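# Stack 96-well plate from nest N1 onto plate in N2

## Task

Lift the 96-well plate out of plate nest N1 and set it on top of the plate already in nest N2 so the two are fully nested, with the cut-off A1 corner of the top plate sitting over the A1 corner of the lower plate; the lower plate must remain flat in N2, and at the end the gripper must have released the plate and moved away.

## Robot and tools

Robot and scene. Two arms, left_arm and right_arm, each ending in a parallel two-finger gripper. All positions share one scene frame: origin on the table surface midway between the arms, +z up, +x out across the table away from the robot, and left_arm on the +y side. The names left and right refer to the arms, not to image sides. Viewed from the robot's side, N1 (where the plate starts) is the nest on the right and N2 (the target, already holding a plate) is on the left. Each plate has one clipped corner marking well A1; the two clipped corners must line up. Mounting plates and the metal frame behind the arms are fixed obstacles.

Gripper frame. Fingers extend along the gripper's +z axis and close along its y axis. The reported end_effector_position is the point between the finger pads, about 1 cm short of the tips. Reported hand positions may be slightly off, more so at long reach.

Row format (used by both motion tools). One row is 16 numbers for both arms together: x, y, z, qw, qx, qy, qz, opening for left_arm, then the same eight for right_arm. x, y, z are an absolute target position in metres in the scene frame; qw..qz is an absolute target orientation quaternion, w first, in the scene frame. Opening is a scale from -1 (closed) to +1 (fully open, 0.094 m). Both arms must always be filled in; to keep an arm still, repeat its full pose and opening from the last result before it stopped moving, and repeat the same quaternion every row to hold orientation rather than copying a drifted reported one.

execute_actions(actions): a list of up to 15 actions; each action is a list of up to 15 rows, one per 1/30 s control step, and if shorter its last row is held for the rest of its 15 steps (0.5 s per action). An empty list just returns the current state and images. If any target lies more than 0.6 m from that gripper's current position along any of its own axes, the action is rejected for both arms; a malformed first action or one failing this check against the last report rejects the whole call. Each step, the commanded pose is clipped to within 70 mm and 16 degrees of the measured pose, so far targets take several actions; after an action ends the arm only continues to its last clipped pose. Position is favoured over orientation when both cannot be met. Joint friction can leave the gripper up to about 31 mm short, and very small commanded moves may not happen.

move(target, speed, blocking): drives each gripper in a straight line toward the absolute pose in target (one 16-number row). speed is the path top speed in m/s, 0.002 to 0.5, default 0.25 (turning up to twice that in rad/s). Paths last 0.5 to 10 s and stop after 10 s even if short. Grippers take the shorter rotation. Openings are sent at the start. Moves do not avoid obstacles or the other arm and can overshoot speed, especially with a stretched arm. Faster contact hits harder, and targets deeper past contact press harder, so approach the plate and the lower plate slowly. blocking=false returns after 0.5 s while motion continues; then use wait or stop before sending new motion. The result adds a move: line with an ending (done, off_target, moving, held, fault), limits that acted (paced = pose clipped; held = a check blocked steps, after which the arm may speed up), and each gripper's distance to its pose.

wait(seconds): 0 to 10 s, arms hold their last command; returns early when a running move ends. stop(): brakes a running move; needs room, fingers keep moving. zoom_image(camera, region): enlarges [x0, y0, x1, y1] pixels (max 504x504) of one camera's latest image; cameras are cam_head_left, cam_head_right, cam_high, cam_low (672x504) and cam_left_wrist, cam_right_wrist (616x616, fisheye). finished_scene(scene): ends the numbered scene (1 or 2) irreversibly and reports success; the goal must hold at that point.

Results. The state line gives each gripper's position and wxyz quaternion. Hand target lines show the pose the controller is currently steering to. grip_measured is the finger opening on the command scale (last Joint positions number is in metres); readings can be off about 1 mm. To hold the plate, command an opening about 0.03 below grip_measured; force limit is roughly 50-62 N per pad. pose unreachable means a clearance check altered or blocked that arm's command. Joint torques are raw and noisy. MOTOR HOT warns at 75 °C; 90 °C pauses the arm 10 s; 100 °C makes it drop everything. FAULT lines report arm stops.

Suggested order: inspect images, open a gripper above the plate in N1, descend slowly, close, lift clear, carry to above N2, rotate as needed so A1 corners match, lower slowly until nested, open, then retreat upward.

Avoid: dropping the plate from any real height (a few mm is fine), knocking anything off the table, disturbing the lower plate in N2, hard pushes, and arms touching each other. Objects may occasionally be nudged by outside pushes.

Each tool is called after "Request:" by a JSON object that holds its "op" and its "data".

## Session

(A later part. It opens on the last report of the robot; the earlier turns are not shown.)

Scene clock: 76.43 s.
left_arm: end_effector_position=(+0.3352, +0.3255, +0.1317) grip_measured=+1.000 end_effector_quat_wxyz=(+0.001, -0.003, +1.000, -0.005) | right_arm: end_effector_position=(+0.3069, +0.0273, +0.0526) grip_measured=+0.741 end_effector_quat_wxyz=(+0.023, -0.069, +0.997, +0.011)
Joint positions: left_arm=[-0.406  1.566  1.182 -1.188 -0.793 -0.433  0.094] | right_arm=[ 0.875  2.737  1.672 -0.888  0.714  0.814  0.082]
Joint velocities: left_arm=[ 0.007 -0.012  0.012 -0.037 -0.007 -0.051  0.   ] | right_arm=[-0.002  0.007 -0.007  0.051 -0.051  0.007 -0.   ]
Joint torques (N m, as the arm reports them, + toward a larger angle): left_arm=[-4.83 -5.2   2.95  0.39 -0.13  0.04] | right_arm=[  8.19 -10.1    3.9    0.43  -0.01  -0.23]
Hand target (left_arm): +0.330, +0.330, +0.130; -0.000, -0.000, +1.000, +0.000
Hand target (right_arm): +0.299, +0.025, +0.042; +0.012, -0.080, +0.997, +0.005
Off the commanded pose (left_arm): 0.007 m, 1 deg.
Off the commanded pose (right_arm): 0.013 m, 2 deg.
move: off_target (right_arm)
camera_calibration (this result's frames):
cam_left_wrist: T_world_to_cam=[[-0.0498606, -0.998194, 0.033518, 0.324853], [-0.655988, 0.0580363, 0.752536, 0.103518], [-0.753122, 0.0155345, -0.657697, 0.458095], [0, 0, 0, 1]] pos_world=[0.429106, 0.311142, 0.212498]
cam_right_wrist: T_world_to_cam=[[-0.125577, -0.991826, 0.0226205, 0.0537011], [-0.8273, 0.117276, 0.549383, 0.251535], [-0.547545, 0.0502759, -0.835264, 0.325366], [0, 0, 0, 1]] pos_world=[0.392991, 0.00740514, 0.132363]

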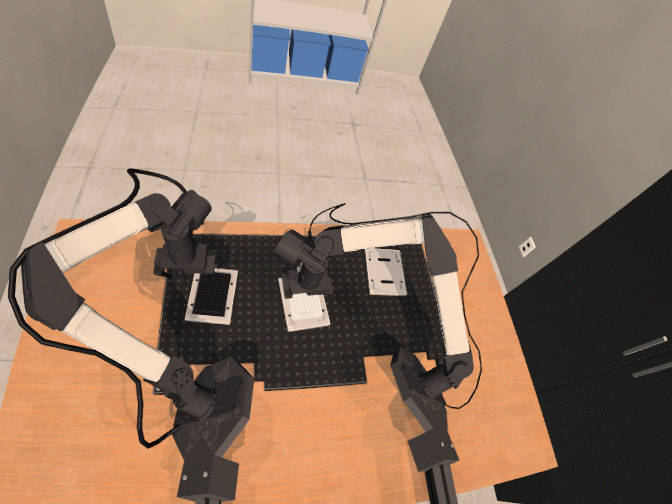

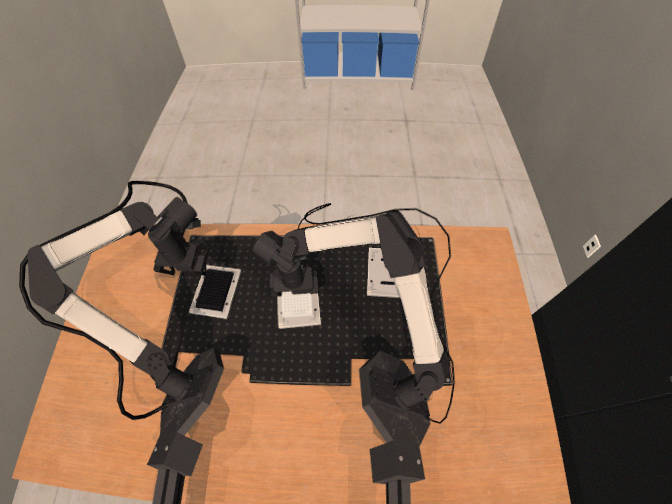

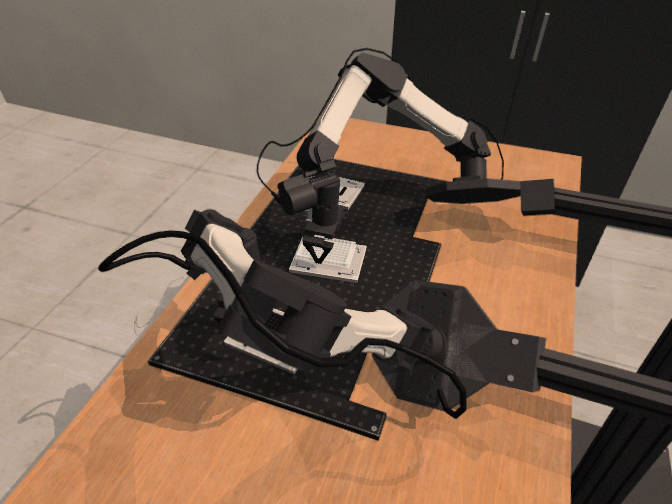

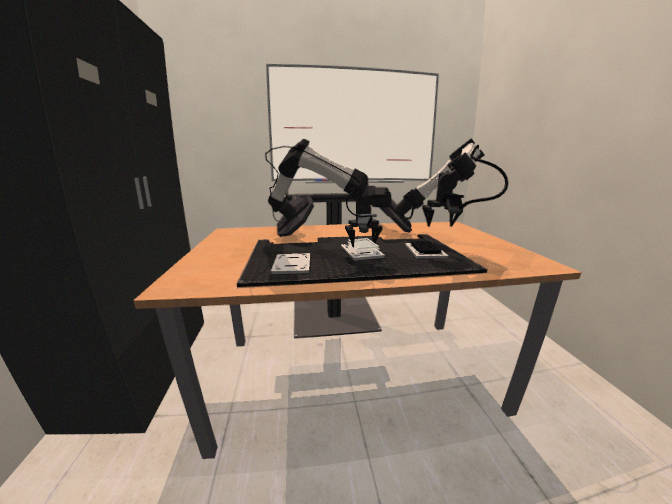

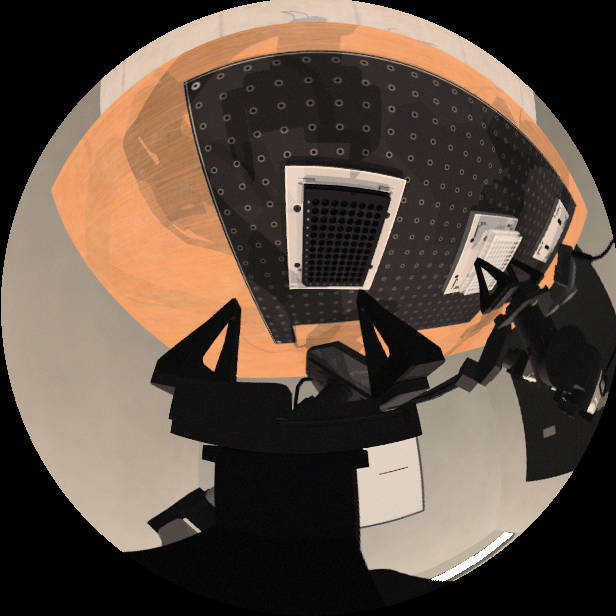

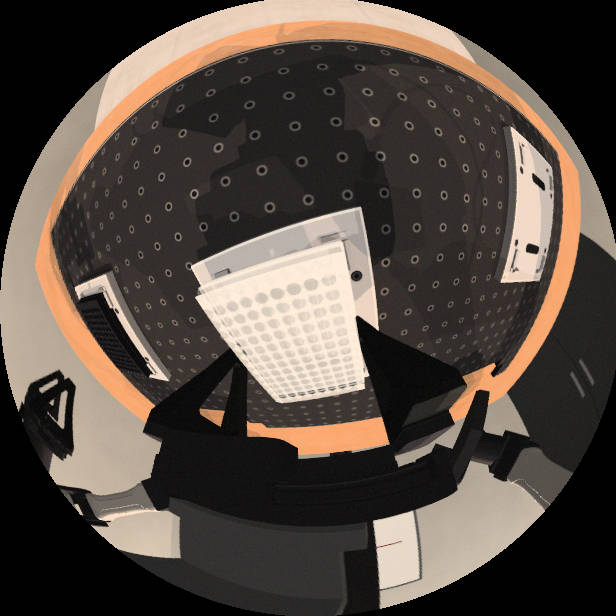

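Request:
{"op": "move", "data": {"target": [0.33,0.33,0.13,0,0,1,0,1,0.293,0.023,0.033,0.004,-0.085,0.9964,0,0.69], "speed": 0.04}}

Request:
{"op": "zoom_image", "data": {"camera": "cam_right_wrist", "region": [170,200,410,440]}}

Scene clock: 81.13 s.
left_arm: end_effector_position=(+0.3352, +0.3255, +0.1317) grip_measured=+1.000 end_effector_quat_wxyz=(+0.001, -0.003, +1.000, -0.005) | right_arm: end_effector_position=(+0.3018, +0.0252, +0.0440) grip_measured=+0.741 end_effector_quat_wxyz=(+0.017, -0.075, +0.997, +0.006)
Joint positions: left_arm=[-0.406  1.566  1.182 -1.188 -0.793 -0.433  0.094] | right_arm=[ 0.866  2.746  1.654 -0.874  0.714  0.806  0.082]
Joint velocities: left_arm=[-0.012  0.012  0.002  0.037  0.051  0.022  0.   ] | right_arm=[-0.002 -0.007 -0.007  0.022  0.007  0.007 -0.001]
Joint torques (N m, as the arm reports them, + toward a larger angle): left_arm=[-4.8  -5.22  2.91  0.39 -0.13  0.05] | right_arm=[  8.06 -10.06   3.84   0.4   -0.03  -0.24]
Hand target (left_arm): +0.330, +0.330, +0.130; -0.000, +0.000, +1.000, +0.000
Hand target (right_arm): +0.293, +0.023, +0.033; +0.004, -0.085, +0.996, +0.000
Off the commanded pose (left_arm): 0.007 m, 1 deg.
Off the commanded pose (right_arm): 0.014 m, 2 deg.
move: off_target (right_arm)
camera_calibration (this result's frames):
cam_left_wrist: T_world_to_cam=[[-0.0498606, -0.998194, 0.033518, 0.324853], [-0.655988, 0.0580363, 0.752536, 0.103518], [-0.753122, 0.0155345, -0.657697, 0.458095], [0, 0, 0, 1]] pos_world=[0.429106, 0.311142, 0.212498]
cam_right_wrist: T_world_to_cam=[[-0.115037, -0.992737, 0.0352112, 0.0474287], [-0.822082, 0.11504, 0.557626, 0.250398], [-0.557627, 0.0352011, -0.829345, 0.318687], [0, 0, 0, 1]] pos_world=[0.389012, 0.00706038, 0.123003]

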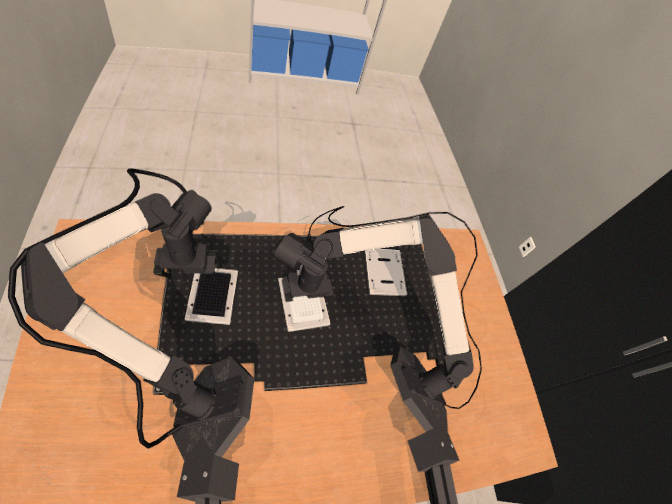

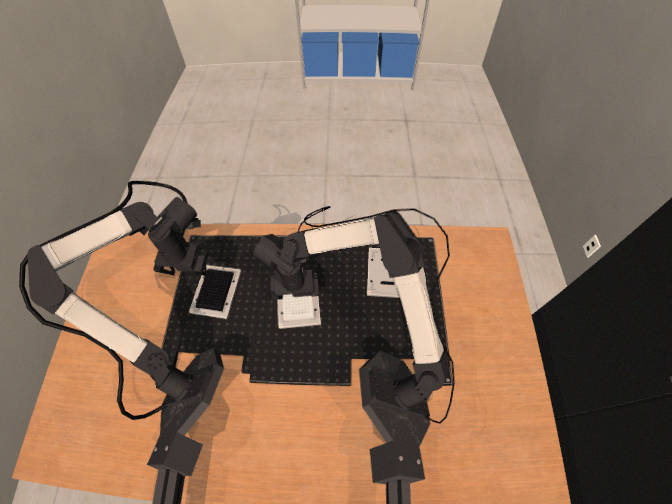

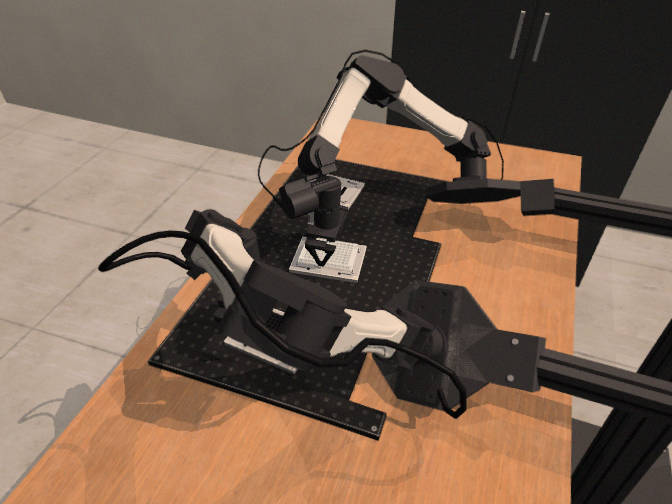

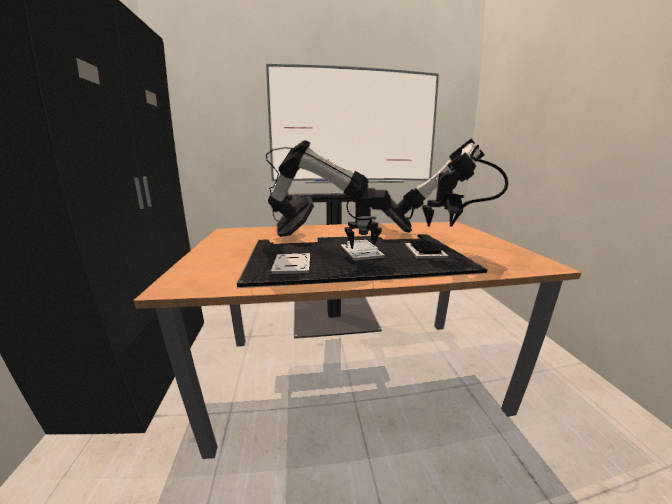

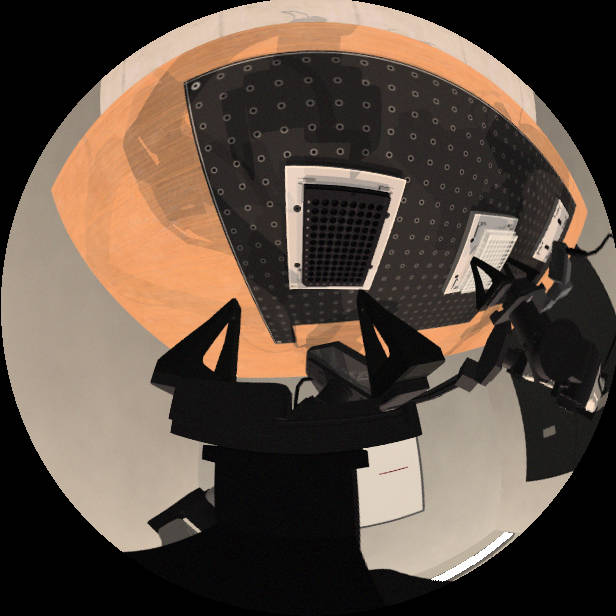

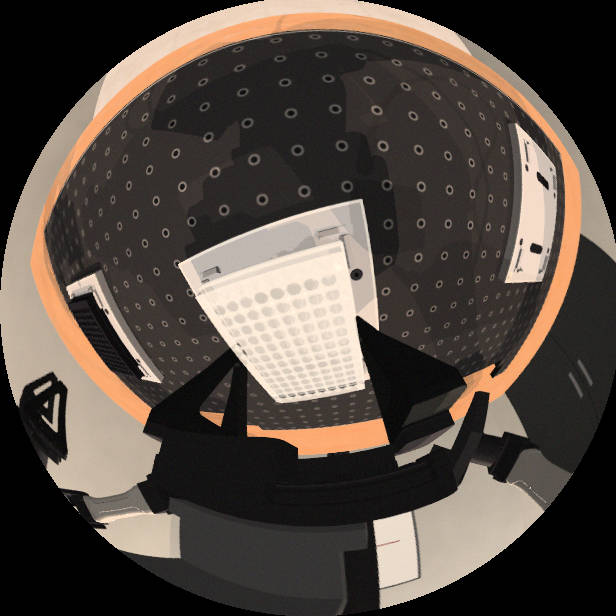

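Region (170, 200, 410, 440) of cam_right_wrist's 616x616 image, scaled by 2.100, with more detail than that image has.

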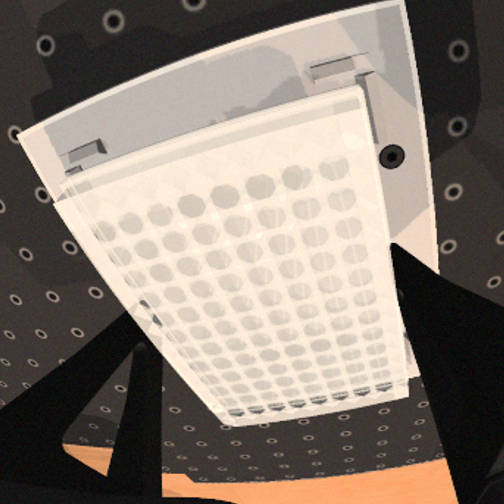

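Request:
{"op": "move", "data": {"target": [0.33,0.33,0.13,0,0,1,0,1,0.293,0.023,0.023,0.004,-0.085,0.9964,0,0.69], "speed": 0.04}}

Request:
{"op": "zoom_image", "data": {"camera": "cam_right_wrist", "region": [170,200,410,440]}}

Scene clock: 85.77 s.
left_arm: end_effector_position=(+0.3352, +0.3255, +0.1317) grip_measured=+1.000 end_effector_quat_wxyz=(+0.001, -0.003, +1.000, -0.005) | right_arm: end_effector_position=(+0.3058, +0.0276, +0.0404) grip_measured=+0.741 end_effector_quat_wxyz=(+0.020, -0.070, +0.997, +0.013)
Joint positions: left_arm=[-0.406  1.566  1.182 -1.188 -0.793 -0.433  0.094] | right_arm=[ 0.855  2.746  1.648 -0.839  0.714  0.789  0.082]
Joint velocities: left_arm=[-0.007 -0.012  0.002 -0.081 -0.037 -0.022  0.   ] | right_arm=[ 0.007 -0.002  0.012  0.037 -0.037 -0.007 -0.001]
Joint torques (N m, as the arm reports them, + toward a larger angle): left_arm=[-4.81 -5.21  2.96  0.38 -0.13  0.05] | right_arm=[ 7.59 -9.19  3.06  0.48  0.01 -0.24]
Hand target (left_arm): +0.330, +0.330, +0.130; -0.000, +0.000, +1.000, +0.000
Hand target (right_arm): +0.293, +0.022, +0.024; +0.003, -0.085, +0.996, +0.000
Off the commanded pose (left_arm): 0.007 m, 1 deg.
Off the commanded pose (right_arm): 0.022 m, 3 deg.
move: off_target (right_arm)
camera_calibration (this result's frames):
cam_left_wrist: T_world_to_cam=[[-0.0498606, -0.998194, 0.033518, 0.324853], [-0.655988, 0.0580363, 0.752536, 0.103518], [-0.753122, 0.0155345, -0.657697, 0.458095], [0, 0, 0, 1]] pos_world=[0.429106, 0.311142, 0.212498]
cam_right_wrist: T_world_to_cam=[[-0.124271, -0.992062, 0.0192515, 0.0539279], [-0.824273, 0.114015, 0.554594, 0.256223], [-0.552386, 0.0530514, -0.831899, 0.315864], [0, 0, 0, 1]] pos_world=[0.392378, 0.00752941, 0.119629]

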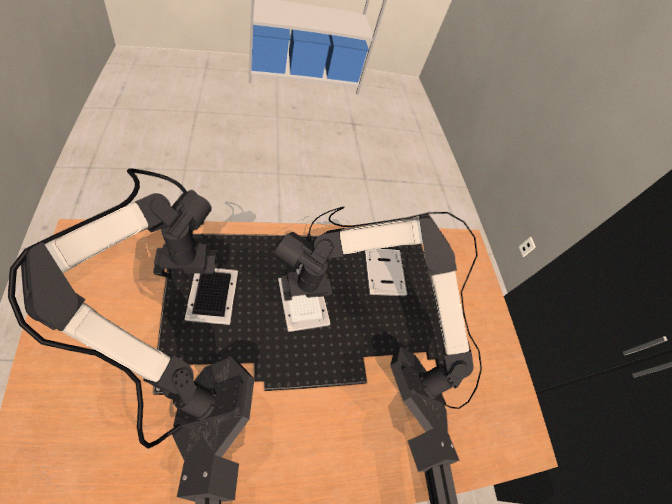

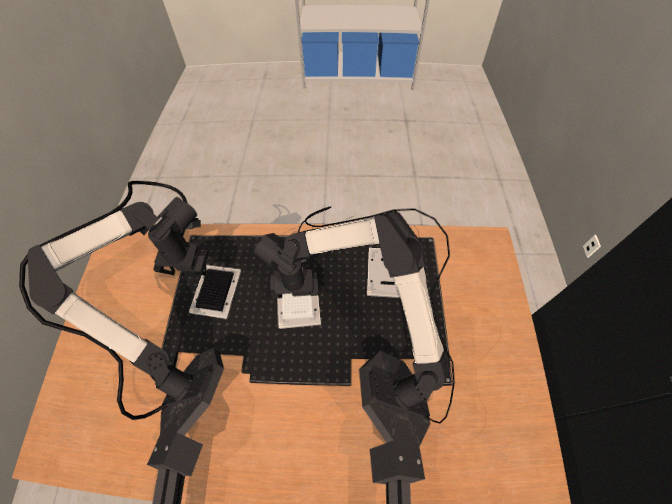

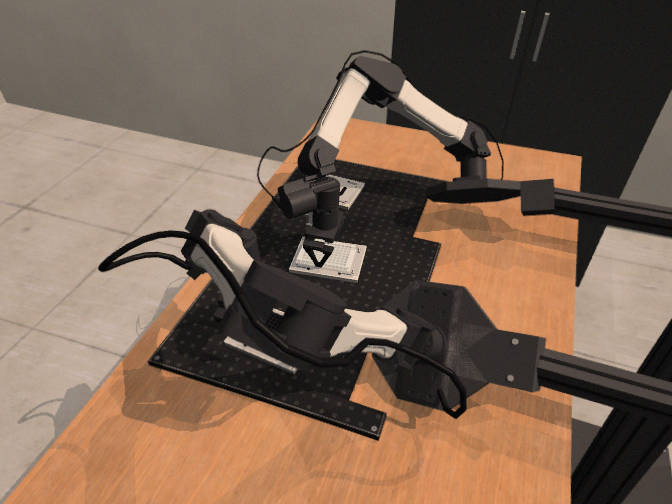

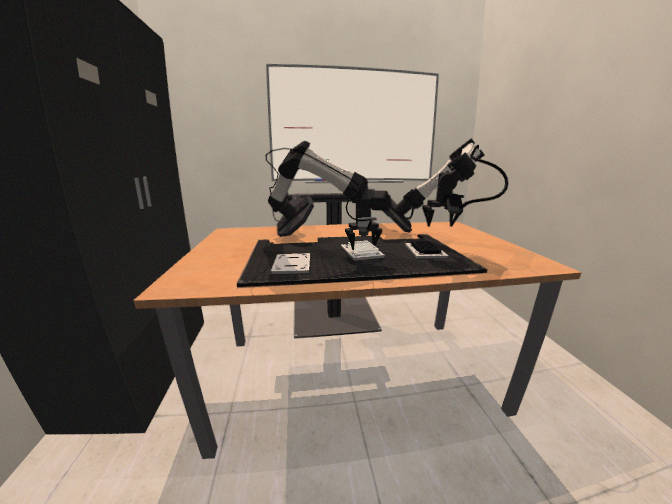

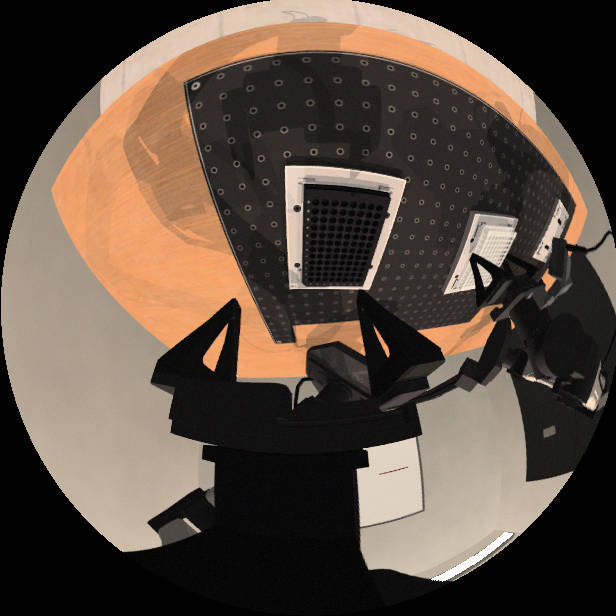

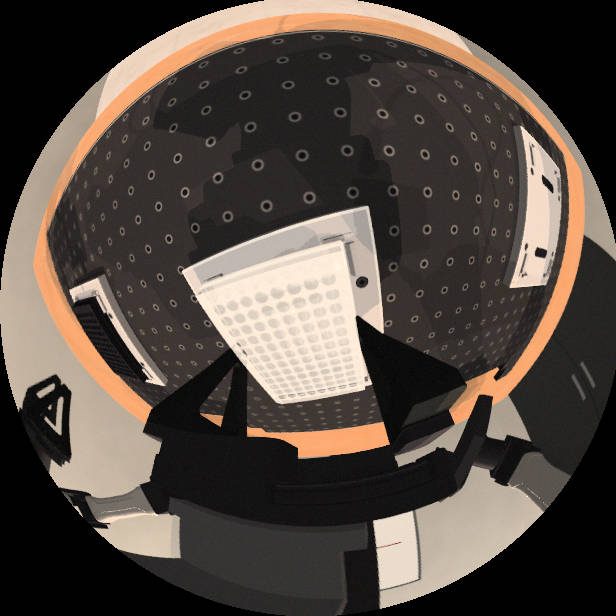

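Region (170, 200, 410, 440) of cam_right_wrist's 616x616 image, scaled by 2.100, with more detail than that image has.

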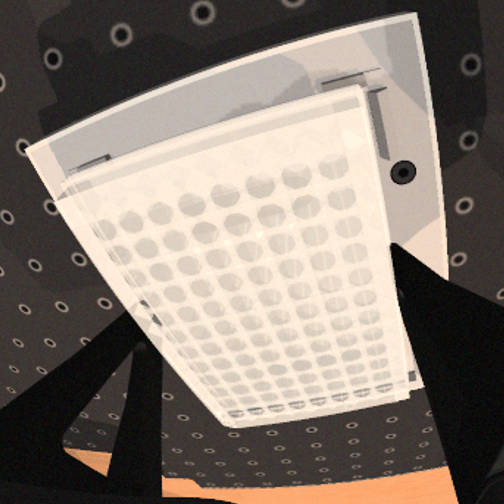

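Request:
{"op": "execute_actions", "data": {"actions": [[[0.33,0.33,0.13,0,0,1,0,1,0.288,0.018,0.028,-0.004,-0.09,0.996,-0.008,0.69]],[[0.33,0.33,0.13,0,0,1,0,1,0.288,0.018,0.028,-0.004,-0.09,0.996,-0.008,0.69]]]}}

Request:
{"op": "zoom_image", "data": {"camera": "cam_right_wrist", "region": [170,200,410,440]}}

Scene clock: 91.57 s.
left_arm: end_effector_position=(+0.3352, +0.3255, +0.1317) grip_measured=+1.000 end_effector_quat_wxyz=(+0.001, -0.003, +1.000, -0.005) | right_arm: end_effector_position=(+0.3057, +0.0274, +0.0404) grip_measured=+0.741 end_effector_quat_wxyz=(+0.020, -0.071, +0.997, +0.013)
Joint positions: left_arm=[-0.406  1.566  1.182 -1.188 -0.793 -0.433  0.094] | right_arm=[ 0.855  2.746  1.648 -0.841  0.714  0.789  0.082]
Joint velocities: left_arm=[ 0.002 -0.022 -0.002 -0.051 -0.007 -0.007  0.   ] | right_arm=[ 0.002  0.002  0.002 -0.051 -0.037 -0.095 -0.   ]
Joint torques (N m, as the arm reports them, + toward a larger angle): left_arm=[-4.84 -5.21  2.92  0.39 -0.13  0.05] | right_arm=[ 8.47 -9.69  3.45  0.   -0.04 -0.03]
Hand target (left_arm): +0.330, +0.330, +0.130; -0.000, +0.000, +1.000, +0.000
Hand target (right_arm): +0.289, +0.018, +0.029; -0.004, -0.090, +0.996, -0.008
Off the commanded pose (left_arm): 0.007 m, 1 deg.
Off the commanded pose (right_arm): 0.024 m, 4 deg.
camera_calibration (this result's frames):
cam_left_wrist: T_world_to_cam=[[-0.0498606, -0.998194, 0.033518, 0.324853], [-0.655988, 0.0580363, 0.752536, 0.103518], [-0.753122, 0.0155345, -0.657697, 0.458095], [0, 0, 0, 1]] pos_world=[0.429106, 0.311142, 0.212498]
cam_right_wrist: T_world_to_cam=[[-0.122906, -0.992211, 0.0203012, 0.0532022], [-0.824068, 0.113434, 0.555018, 0.256042], [-0.552998, 0.0514854, -0.83159, 0.31598], [0, 0, 0, 1]] pos_world=[0.392271, 0.00747561, 0.119578]

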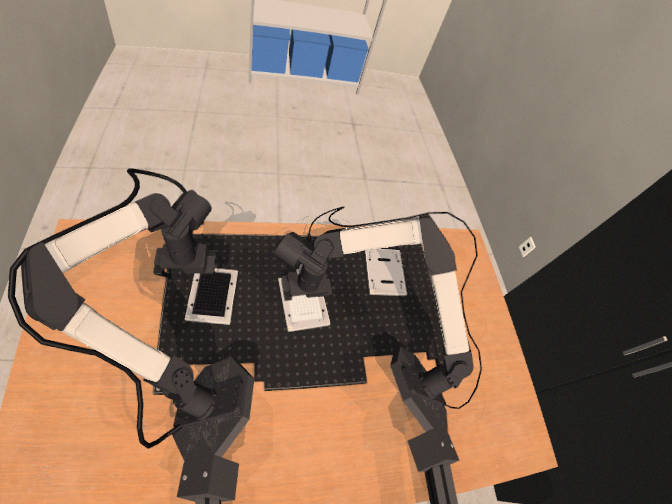

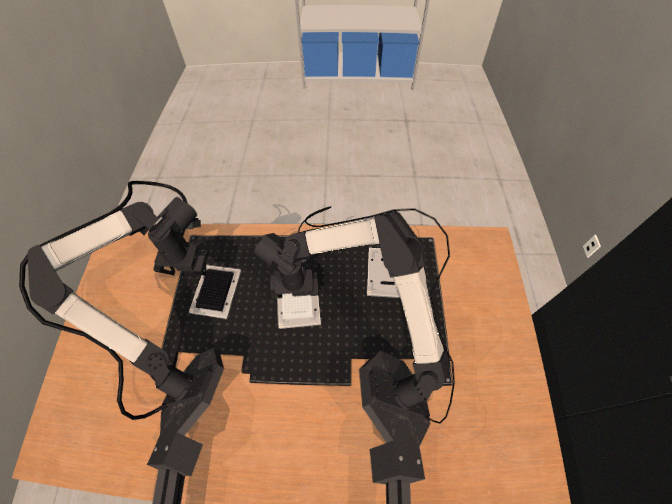

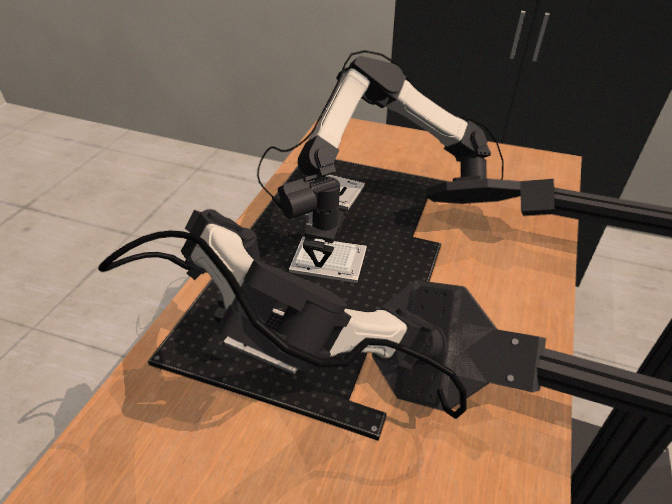

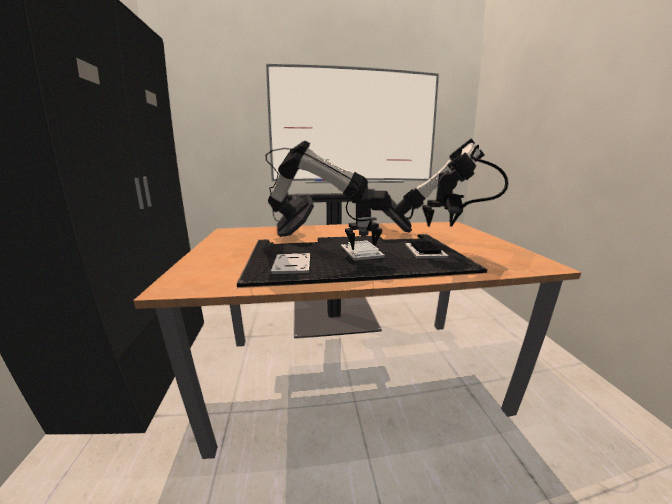

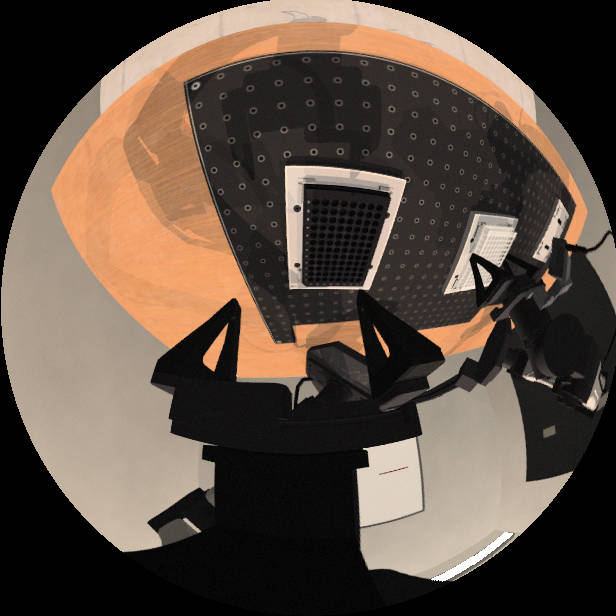

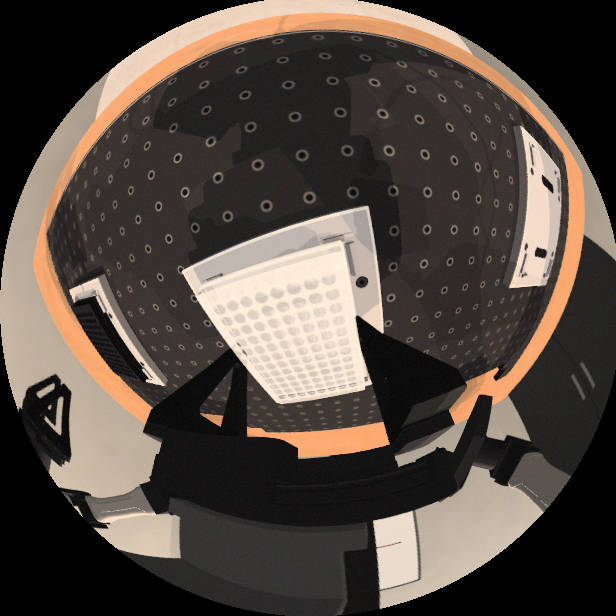

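Region (170, 200, 410, 440) of cam_right_wrist's 616x616 image, scaled by 2.100, with more detail than that image has.

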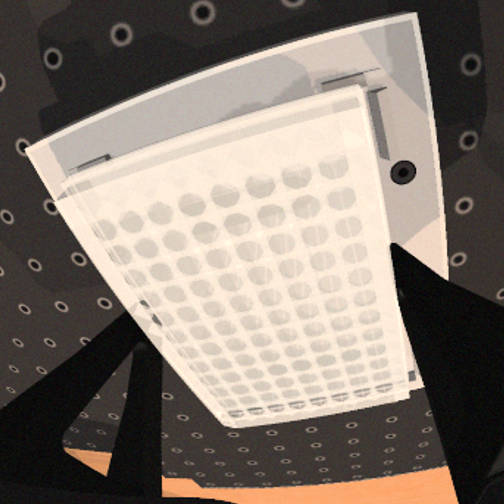

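Reduce the press so it slides.

Request:
{"op": "execute_actions", "data": {"actions": [[[0.33,0.33,0.13,0,0,1,0,1,0.292,0.02,0.038,0.0,-0.09,0.996,-0.004,0.69]],[[0.33,0.33,0.13,0,0,1,0,1,0.292,0.02,0.038,0.0,-0.09,0.996,-0.004,0.69]]]}}

Request:
{"op": "zoom_image", "data": {"camera": "cam_right_wrist", "region": [170,200,410,440]}}

Scene clock: 96.17 s.
left_arm: end_effector_position=(+0.3352, +0.3255, +0.1317) grip_measured=+1.000 end_effector_quat_wxyz=(+0.001, -0.003, +1.000, -0.005) | right_arm: end_effector_position=(+0.3004, +0.0222, +0.0410) grip_measured=+0.741 end_effector_quat_wxyz=(+0.011, -0.081, +0.997, +0.003)
Joint positions: left_arm=[-0.406  1.566  1.182 -1.188 -0.793 -0.433  0.094] | right_arm=[ 0.858  2.746  1.648 -0.878  0.711  0.794  0.082]
Joint velocities: left_arm=[-0.007  0.012 -0.007 -0.007 -0.051 -0.007  0.   ] | right_arm=[ 0.002  0.007  0.002 -0.051 -0.11  -0.007 -0.001]
Joint torques (N m, as the arm reports them, + toward a larger angle): left_arm=[-4.81 -5.19  2.96  0.39 -0.13  0.05] | right_arm=[  9.35 -10.47   4.89   0.09  -0.04  -0.02]
Hand target (left_arm): +0.330, +0.330, +0.130; -0.000, +0.000, +1.000, +0.000
Hand target (right_arm): +0.292, +0.020, +0.038; -0.000, -0.090, +0.996, -0.004
Off the commanded pose (left_arm): 0.007 m, 1 deg.
Off the commanded pose (right_arm): 0.009 m, 2 deg.
camera_calibration (this result's frames):
cam_left_wrist: T_world_to_cam=[[-0.0498606, -0.998194, 0.033518, 0.324853], [-0.655988, 0.0580363, 0.752536, 0.103518], [-0.753122, 0.0155345, -0.657697, 0.458095], [0, 0, 0, 1]] pos_world=[0.429106, 0.311142, 0.212498]
cam_right_wrist: T_world_to_cam=[[-0.101232, -0.993927, 0.0431409, 0.0399409], [-0.817247, 0.107809, 0.566113, 0.249606], [-0.567326, 0.0220517, -0.823198, 0.318401], [0, 0, 0, 1]] pos_world=[0.388671, 0.00576736, 0.119079]

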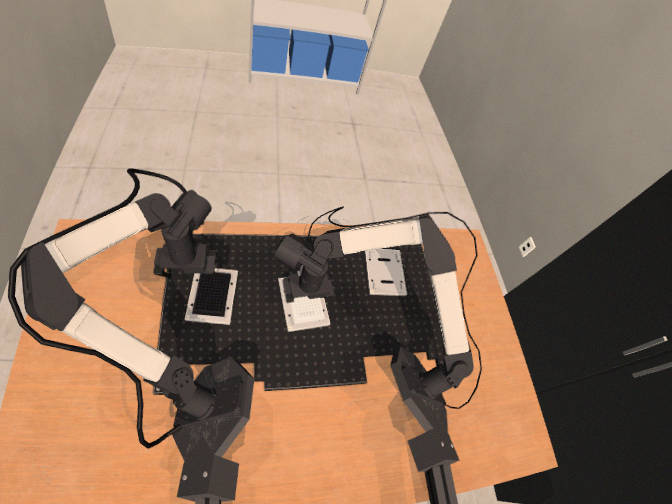

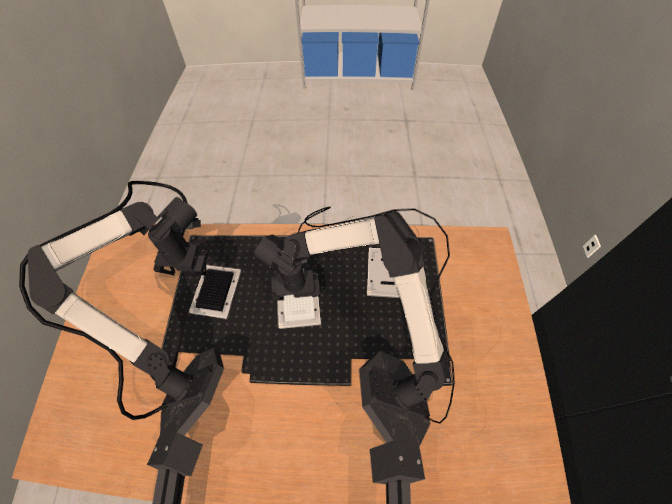

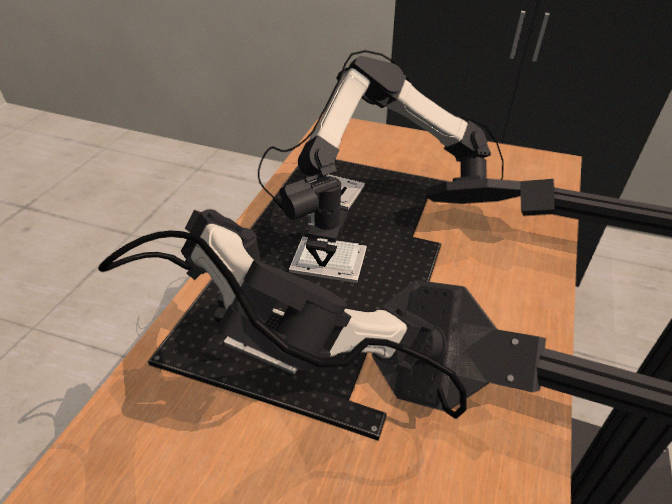

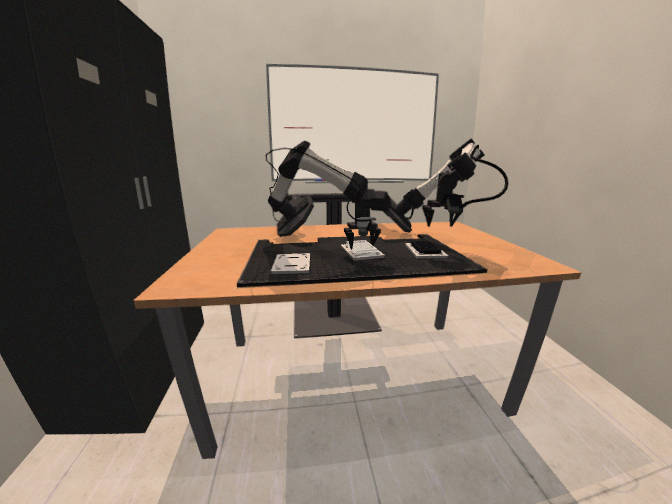

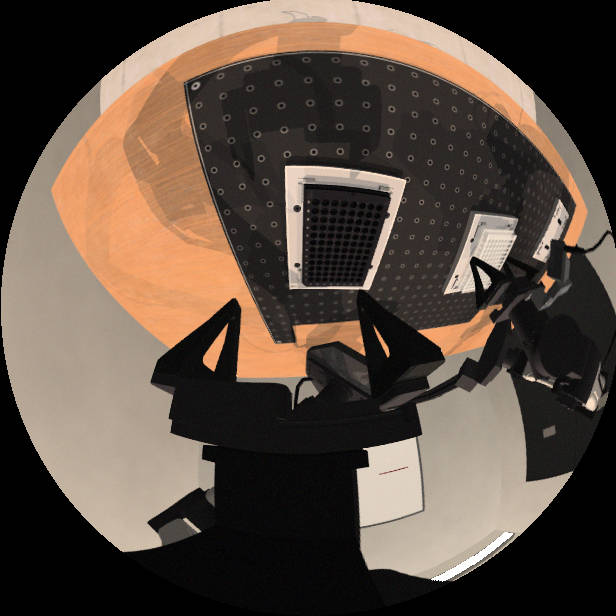

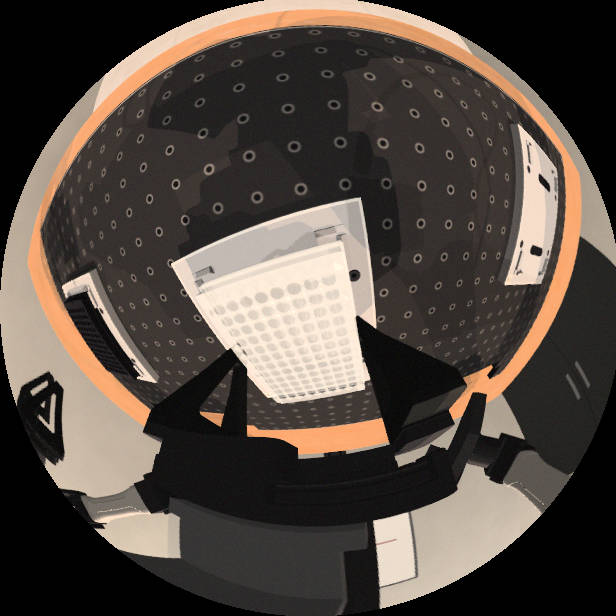

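Region (170, 200, 410, 440) of cam_right_wrist's 616x616 image, scaled by 2.100, with more detail than that image has.

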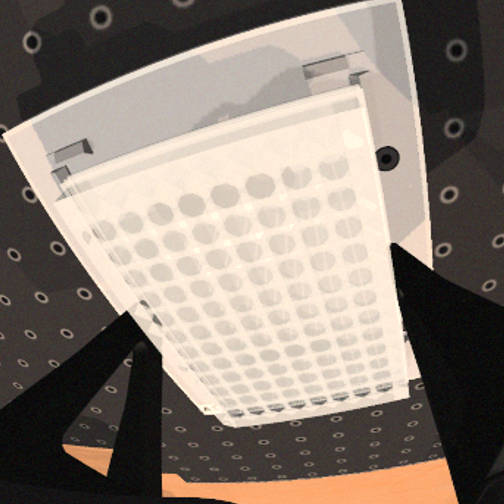

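Request:
{"op": "execute_actions", "data": {"actions": [[[0.33,0.33,0.13,0,0,1,0,1,0.293,0.023,0.030,0.004,-0.085,0.9964,0,0.69]],[[0.33,0.33,0.13,0,0,1,0,1,0.292,0.022,0.026,0.002,-0.085,0.9964,-0.002,0.69]]]}}

Request:
{"op": "zoom_image", "data": {"camera": "cam_right_wrist", "region": [170,200,410,440]}}

Scene clock: 104.83 s.
left_arm: end_effector_position=(+0.3352, +0.3255, +0.1317) grip_measured=+1.000 end_effector_quat_wxyz=(+0.001, -0.003, +1.000, -0.005) | right_arm: end_effector_position=(+0.3030, +0.0258, +0.0411) grip_measured=+0.741 end_effector_quat_wxyz=(+0.016, -0.074, +0.997, +0.010)
Joint positions: left_arm=[-0.406  1.566  1.182 -1.188 -0.793 -0.433  0.094] | right_arm=[ 0.858  2.746  1.648 -0.856  0.711  0.794  0.082]
Joint velocities: left_arm=[-0.007  0.017 -0.017  0.081 -0.037  0.066  0.   ] | right_arm=[ 0.002 -0.007 -0.002 -0.051 -0.022  0.051 -0.001]
Joint torques (N m, as the arm reports them, + toward a larger angle): left_arm=[-4.82 -5.23  2.92  0.39 -0.13  0.05] | right_arm=[ 7.76 -9.28  3.5   0.42  0.01 -0.18]
Hand target (left_arm): +0.330, +0.330, +0.130; -0.000, +0.000, +1.000, +0.000
Hand target (right_arm): +0.292, +0.022, +0.027; +0.002, -0.085, +0.996, -0.002
Off the commanded pose (left_arm): 0.007 m, 1 deg.
Off the commanded pose (right_arm): 0.019 m, 2 deg.
camera_calibration (this result's frames):
cam_left_wrist: T_world_to_cam=[[-0.0498606, -0.998194, 0.033518, 0.324853], [-0.655988, 0.0580363, 0.752536, 0.103518], [-0.753122, 0.0155345, -0.657697, 0.458095], [0, 0, 0, 1]] pos_world=[0.429106, 0.311142, 0.212498]
cam_right_wrist: T_world_to_cam=[[-0.115699, -0.992884, 0.0281927, 0.0488239], [-0.821065, 0.111574, 0.559825, 0.252608], [-0.558987, 0.0416234, -0.828131, 0.317084], [0, 0, 0, 1]] pos_world=[0.390302, 0.00709404, 0.119794]

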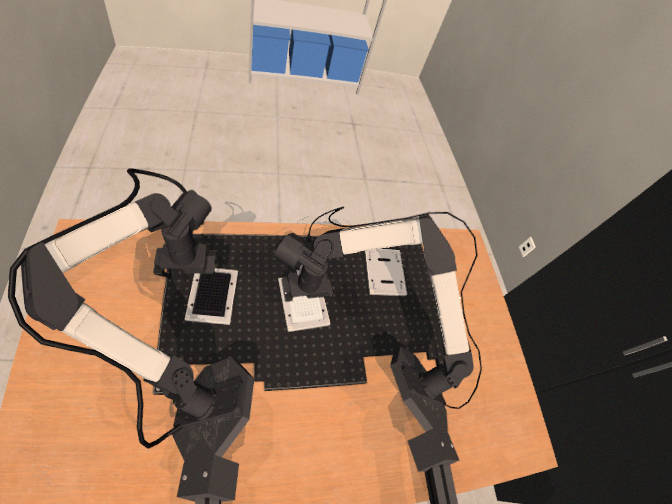

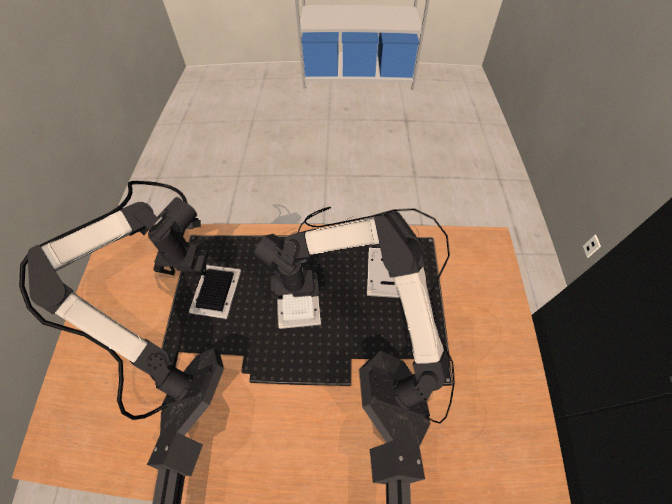

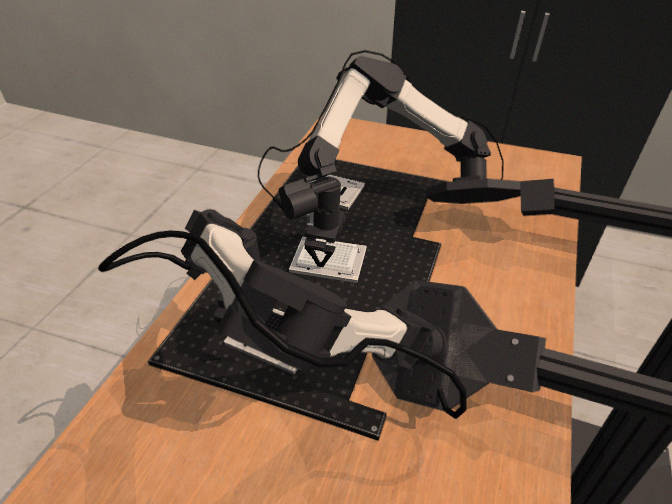

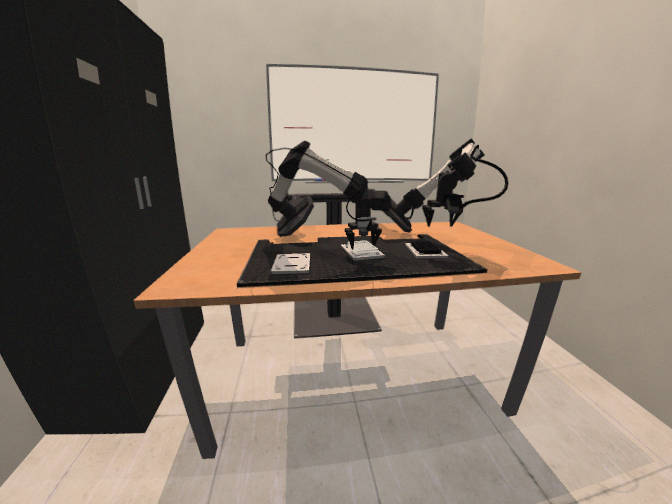

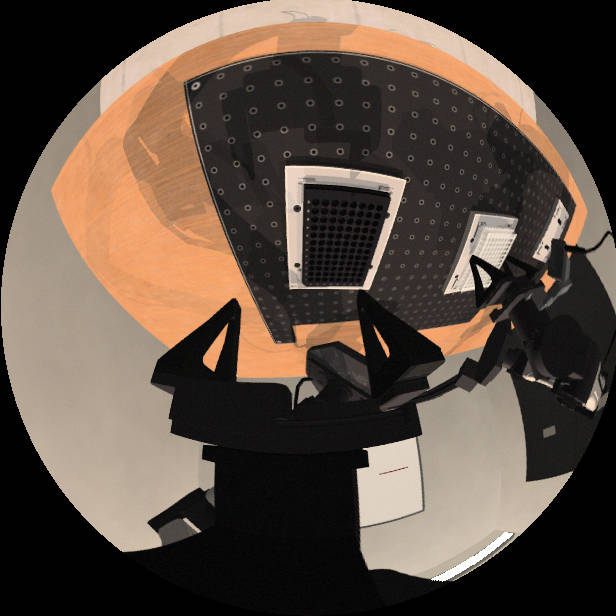

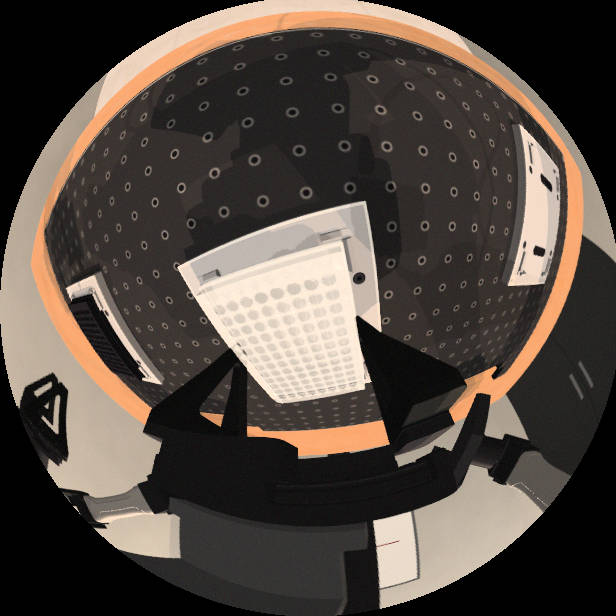

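Region (170, 200, 410, 440) of cam_right_wrist's 616x616 image, scaled by 2.100, with more detail than that image has.

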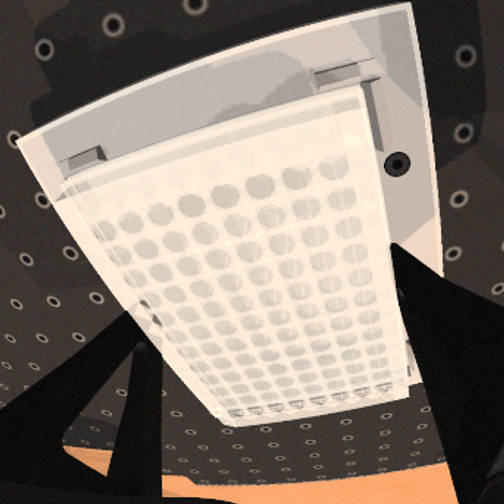

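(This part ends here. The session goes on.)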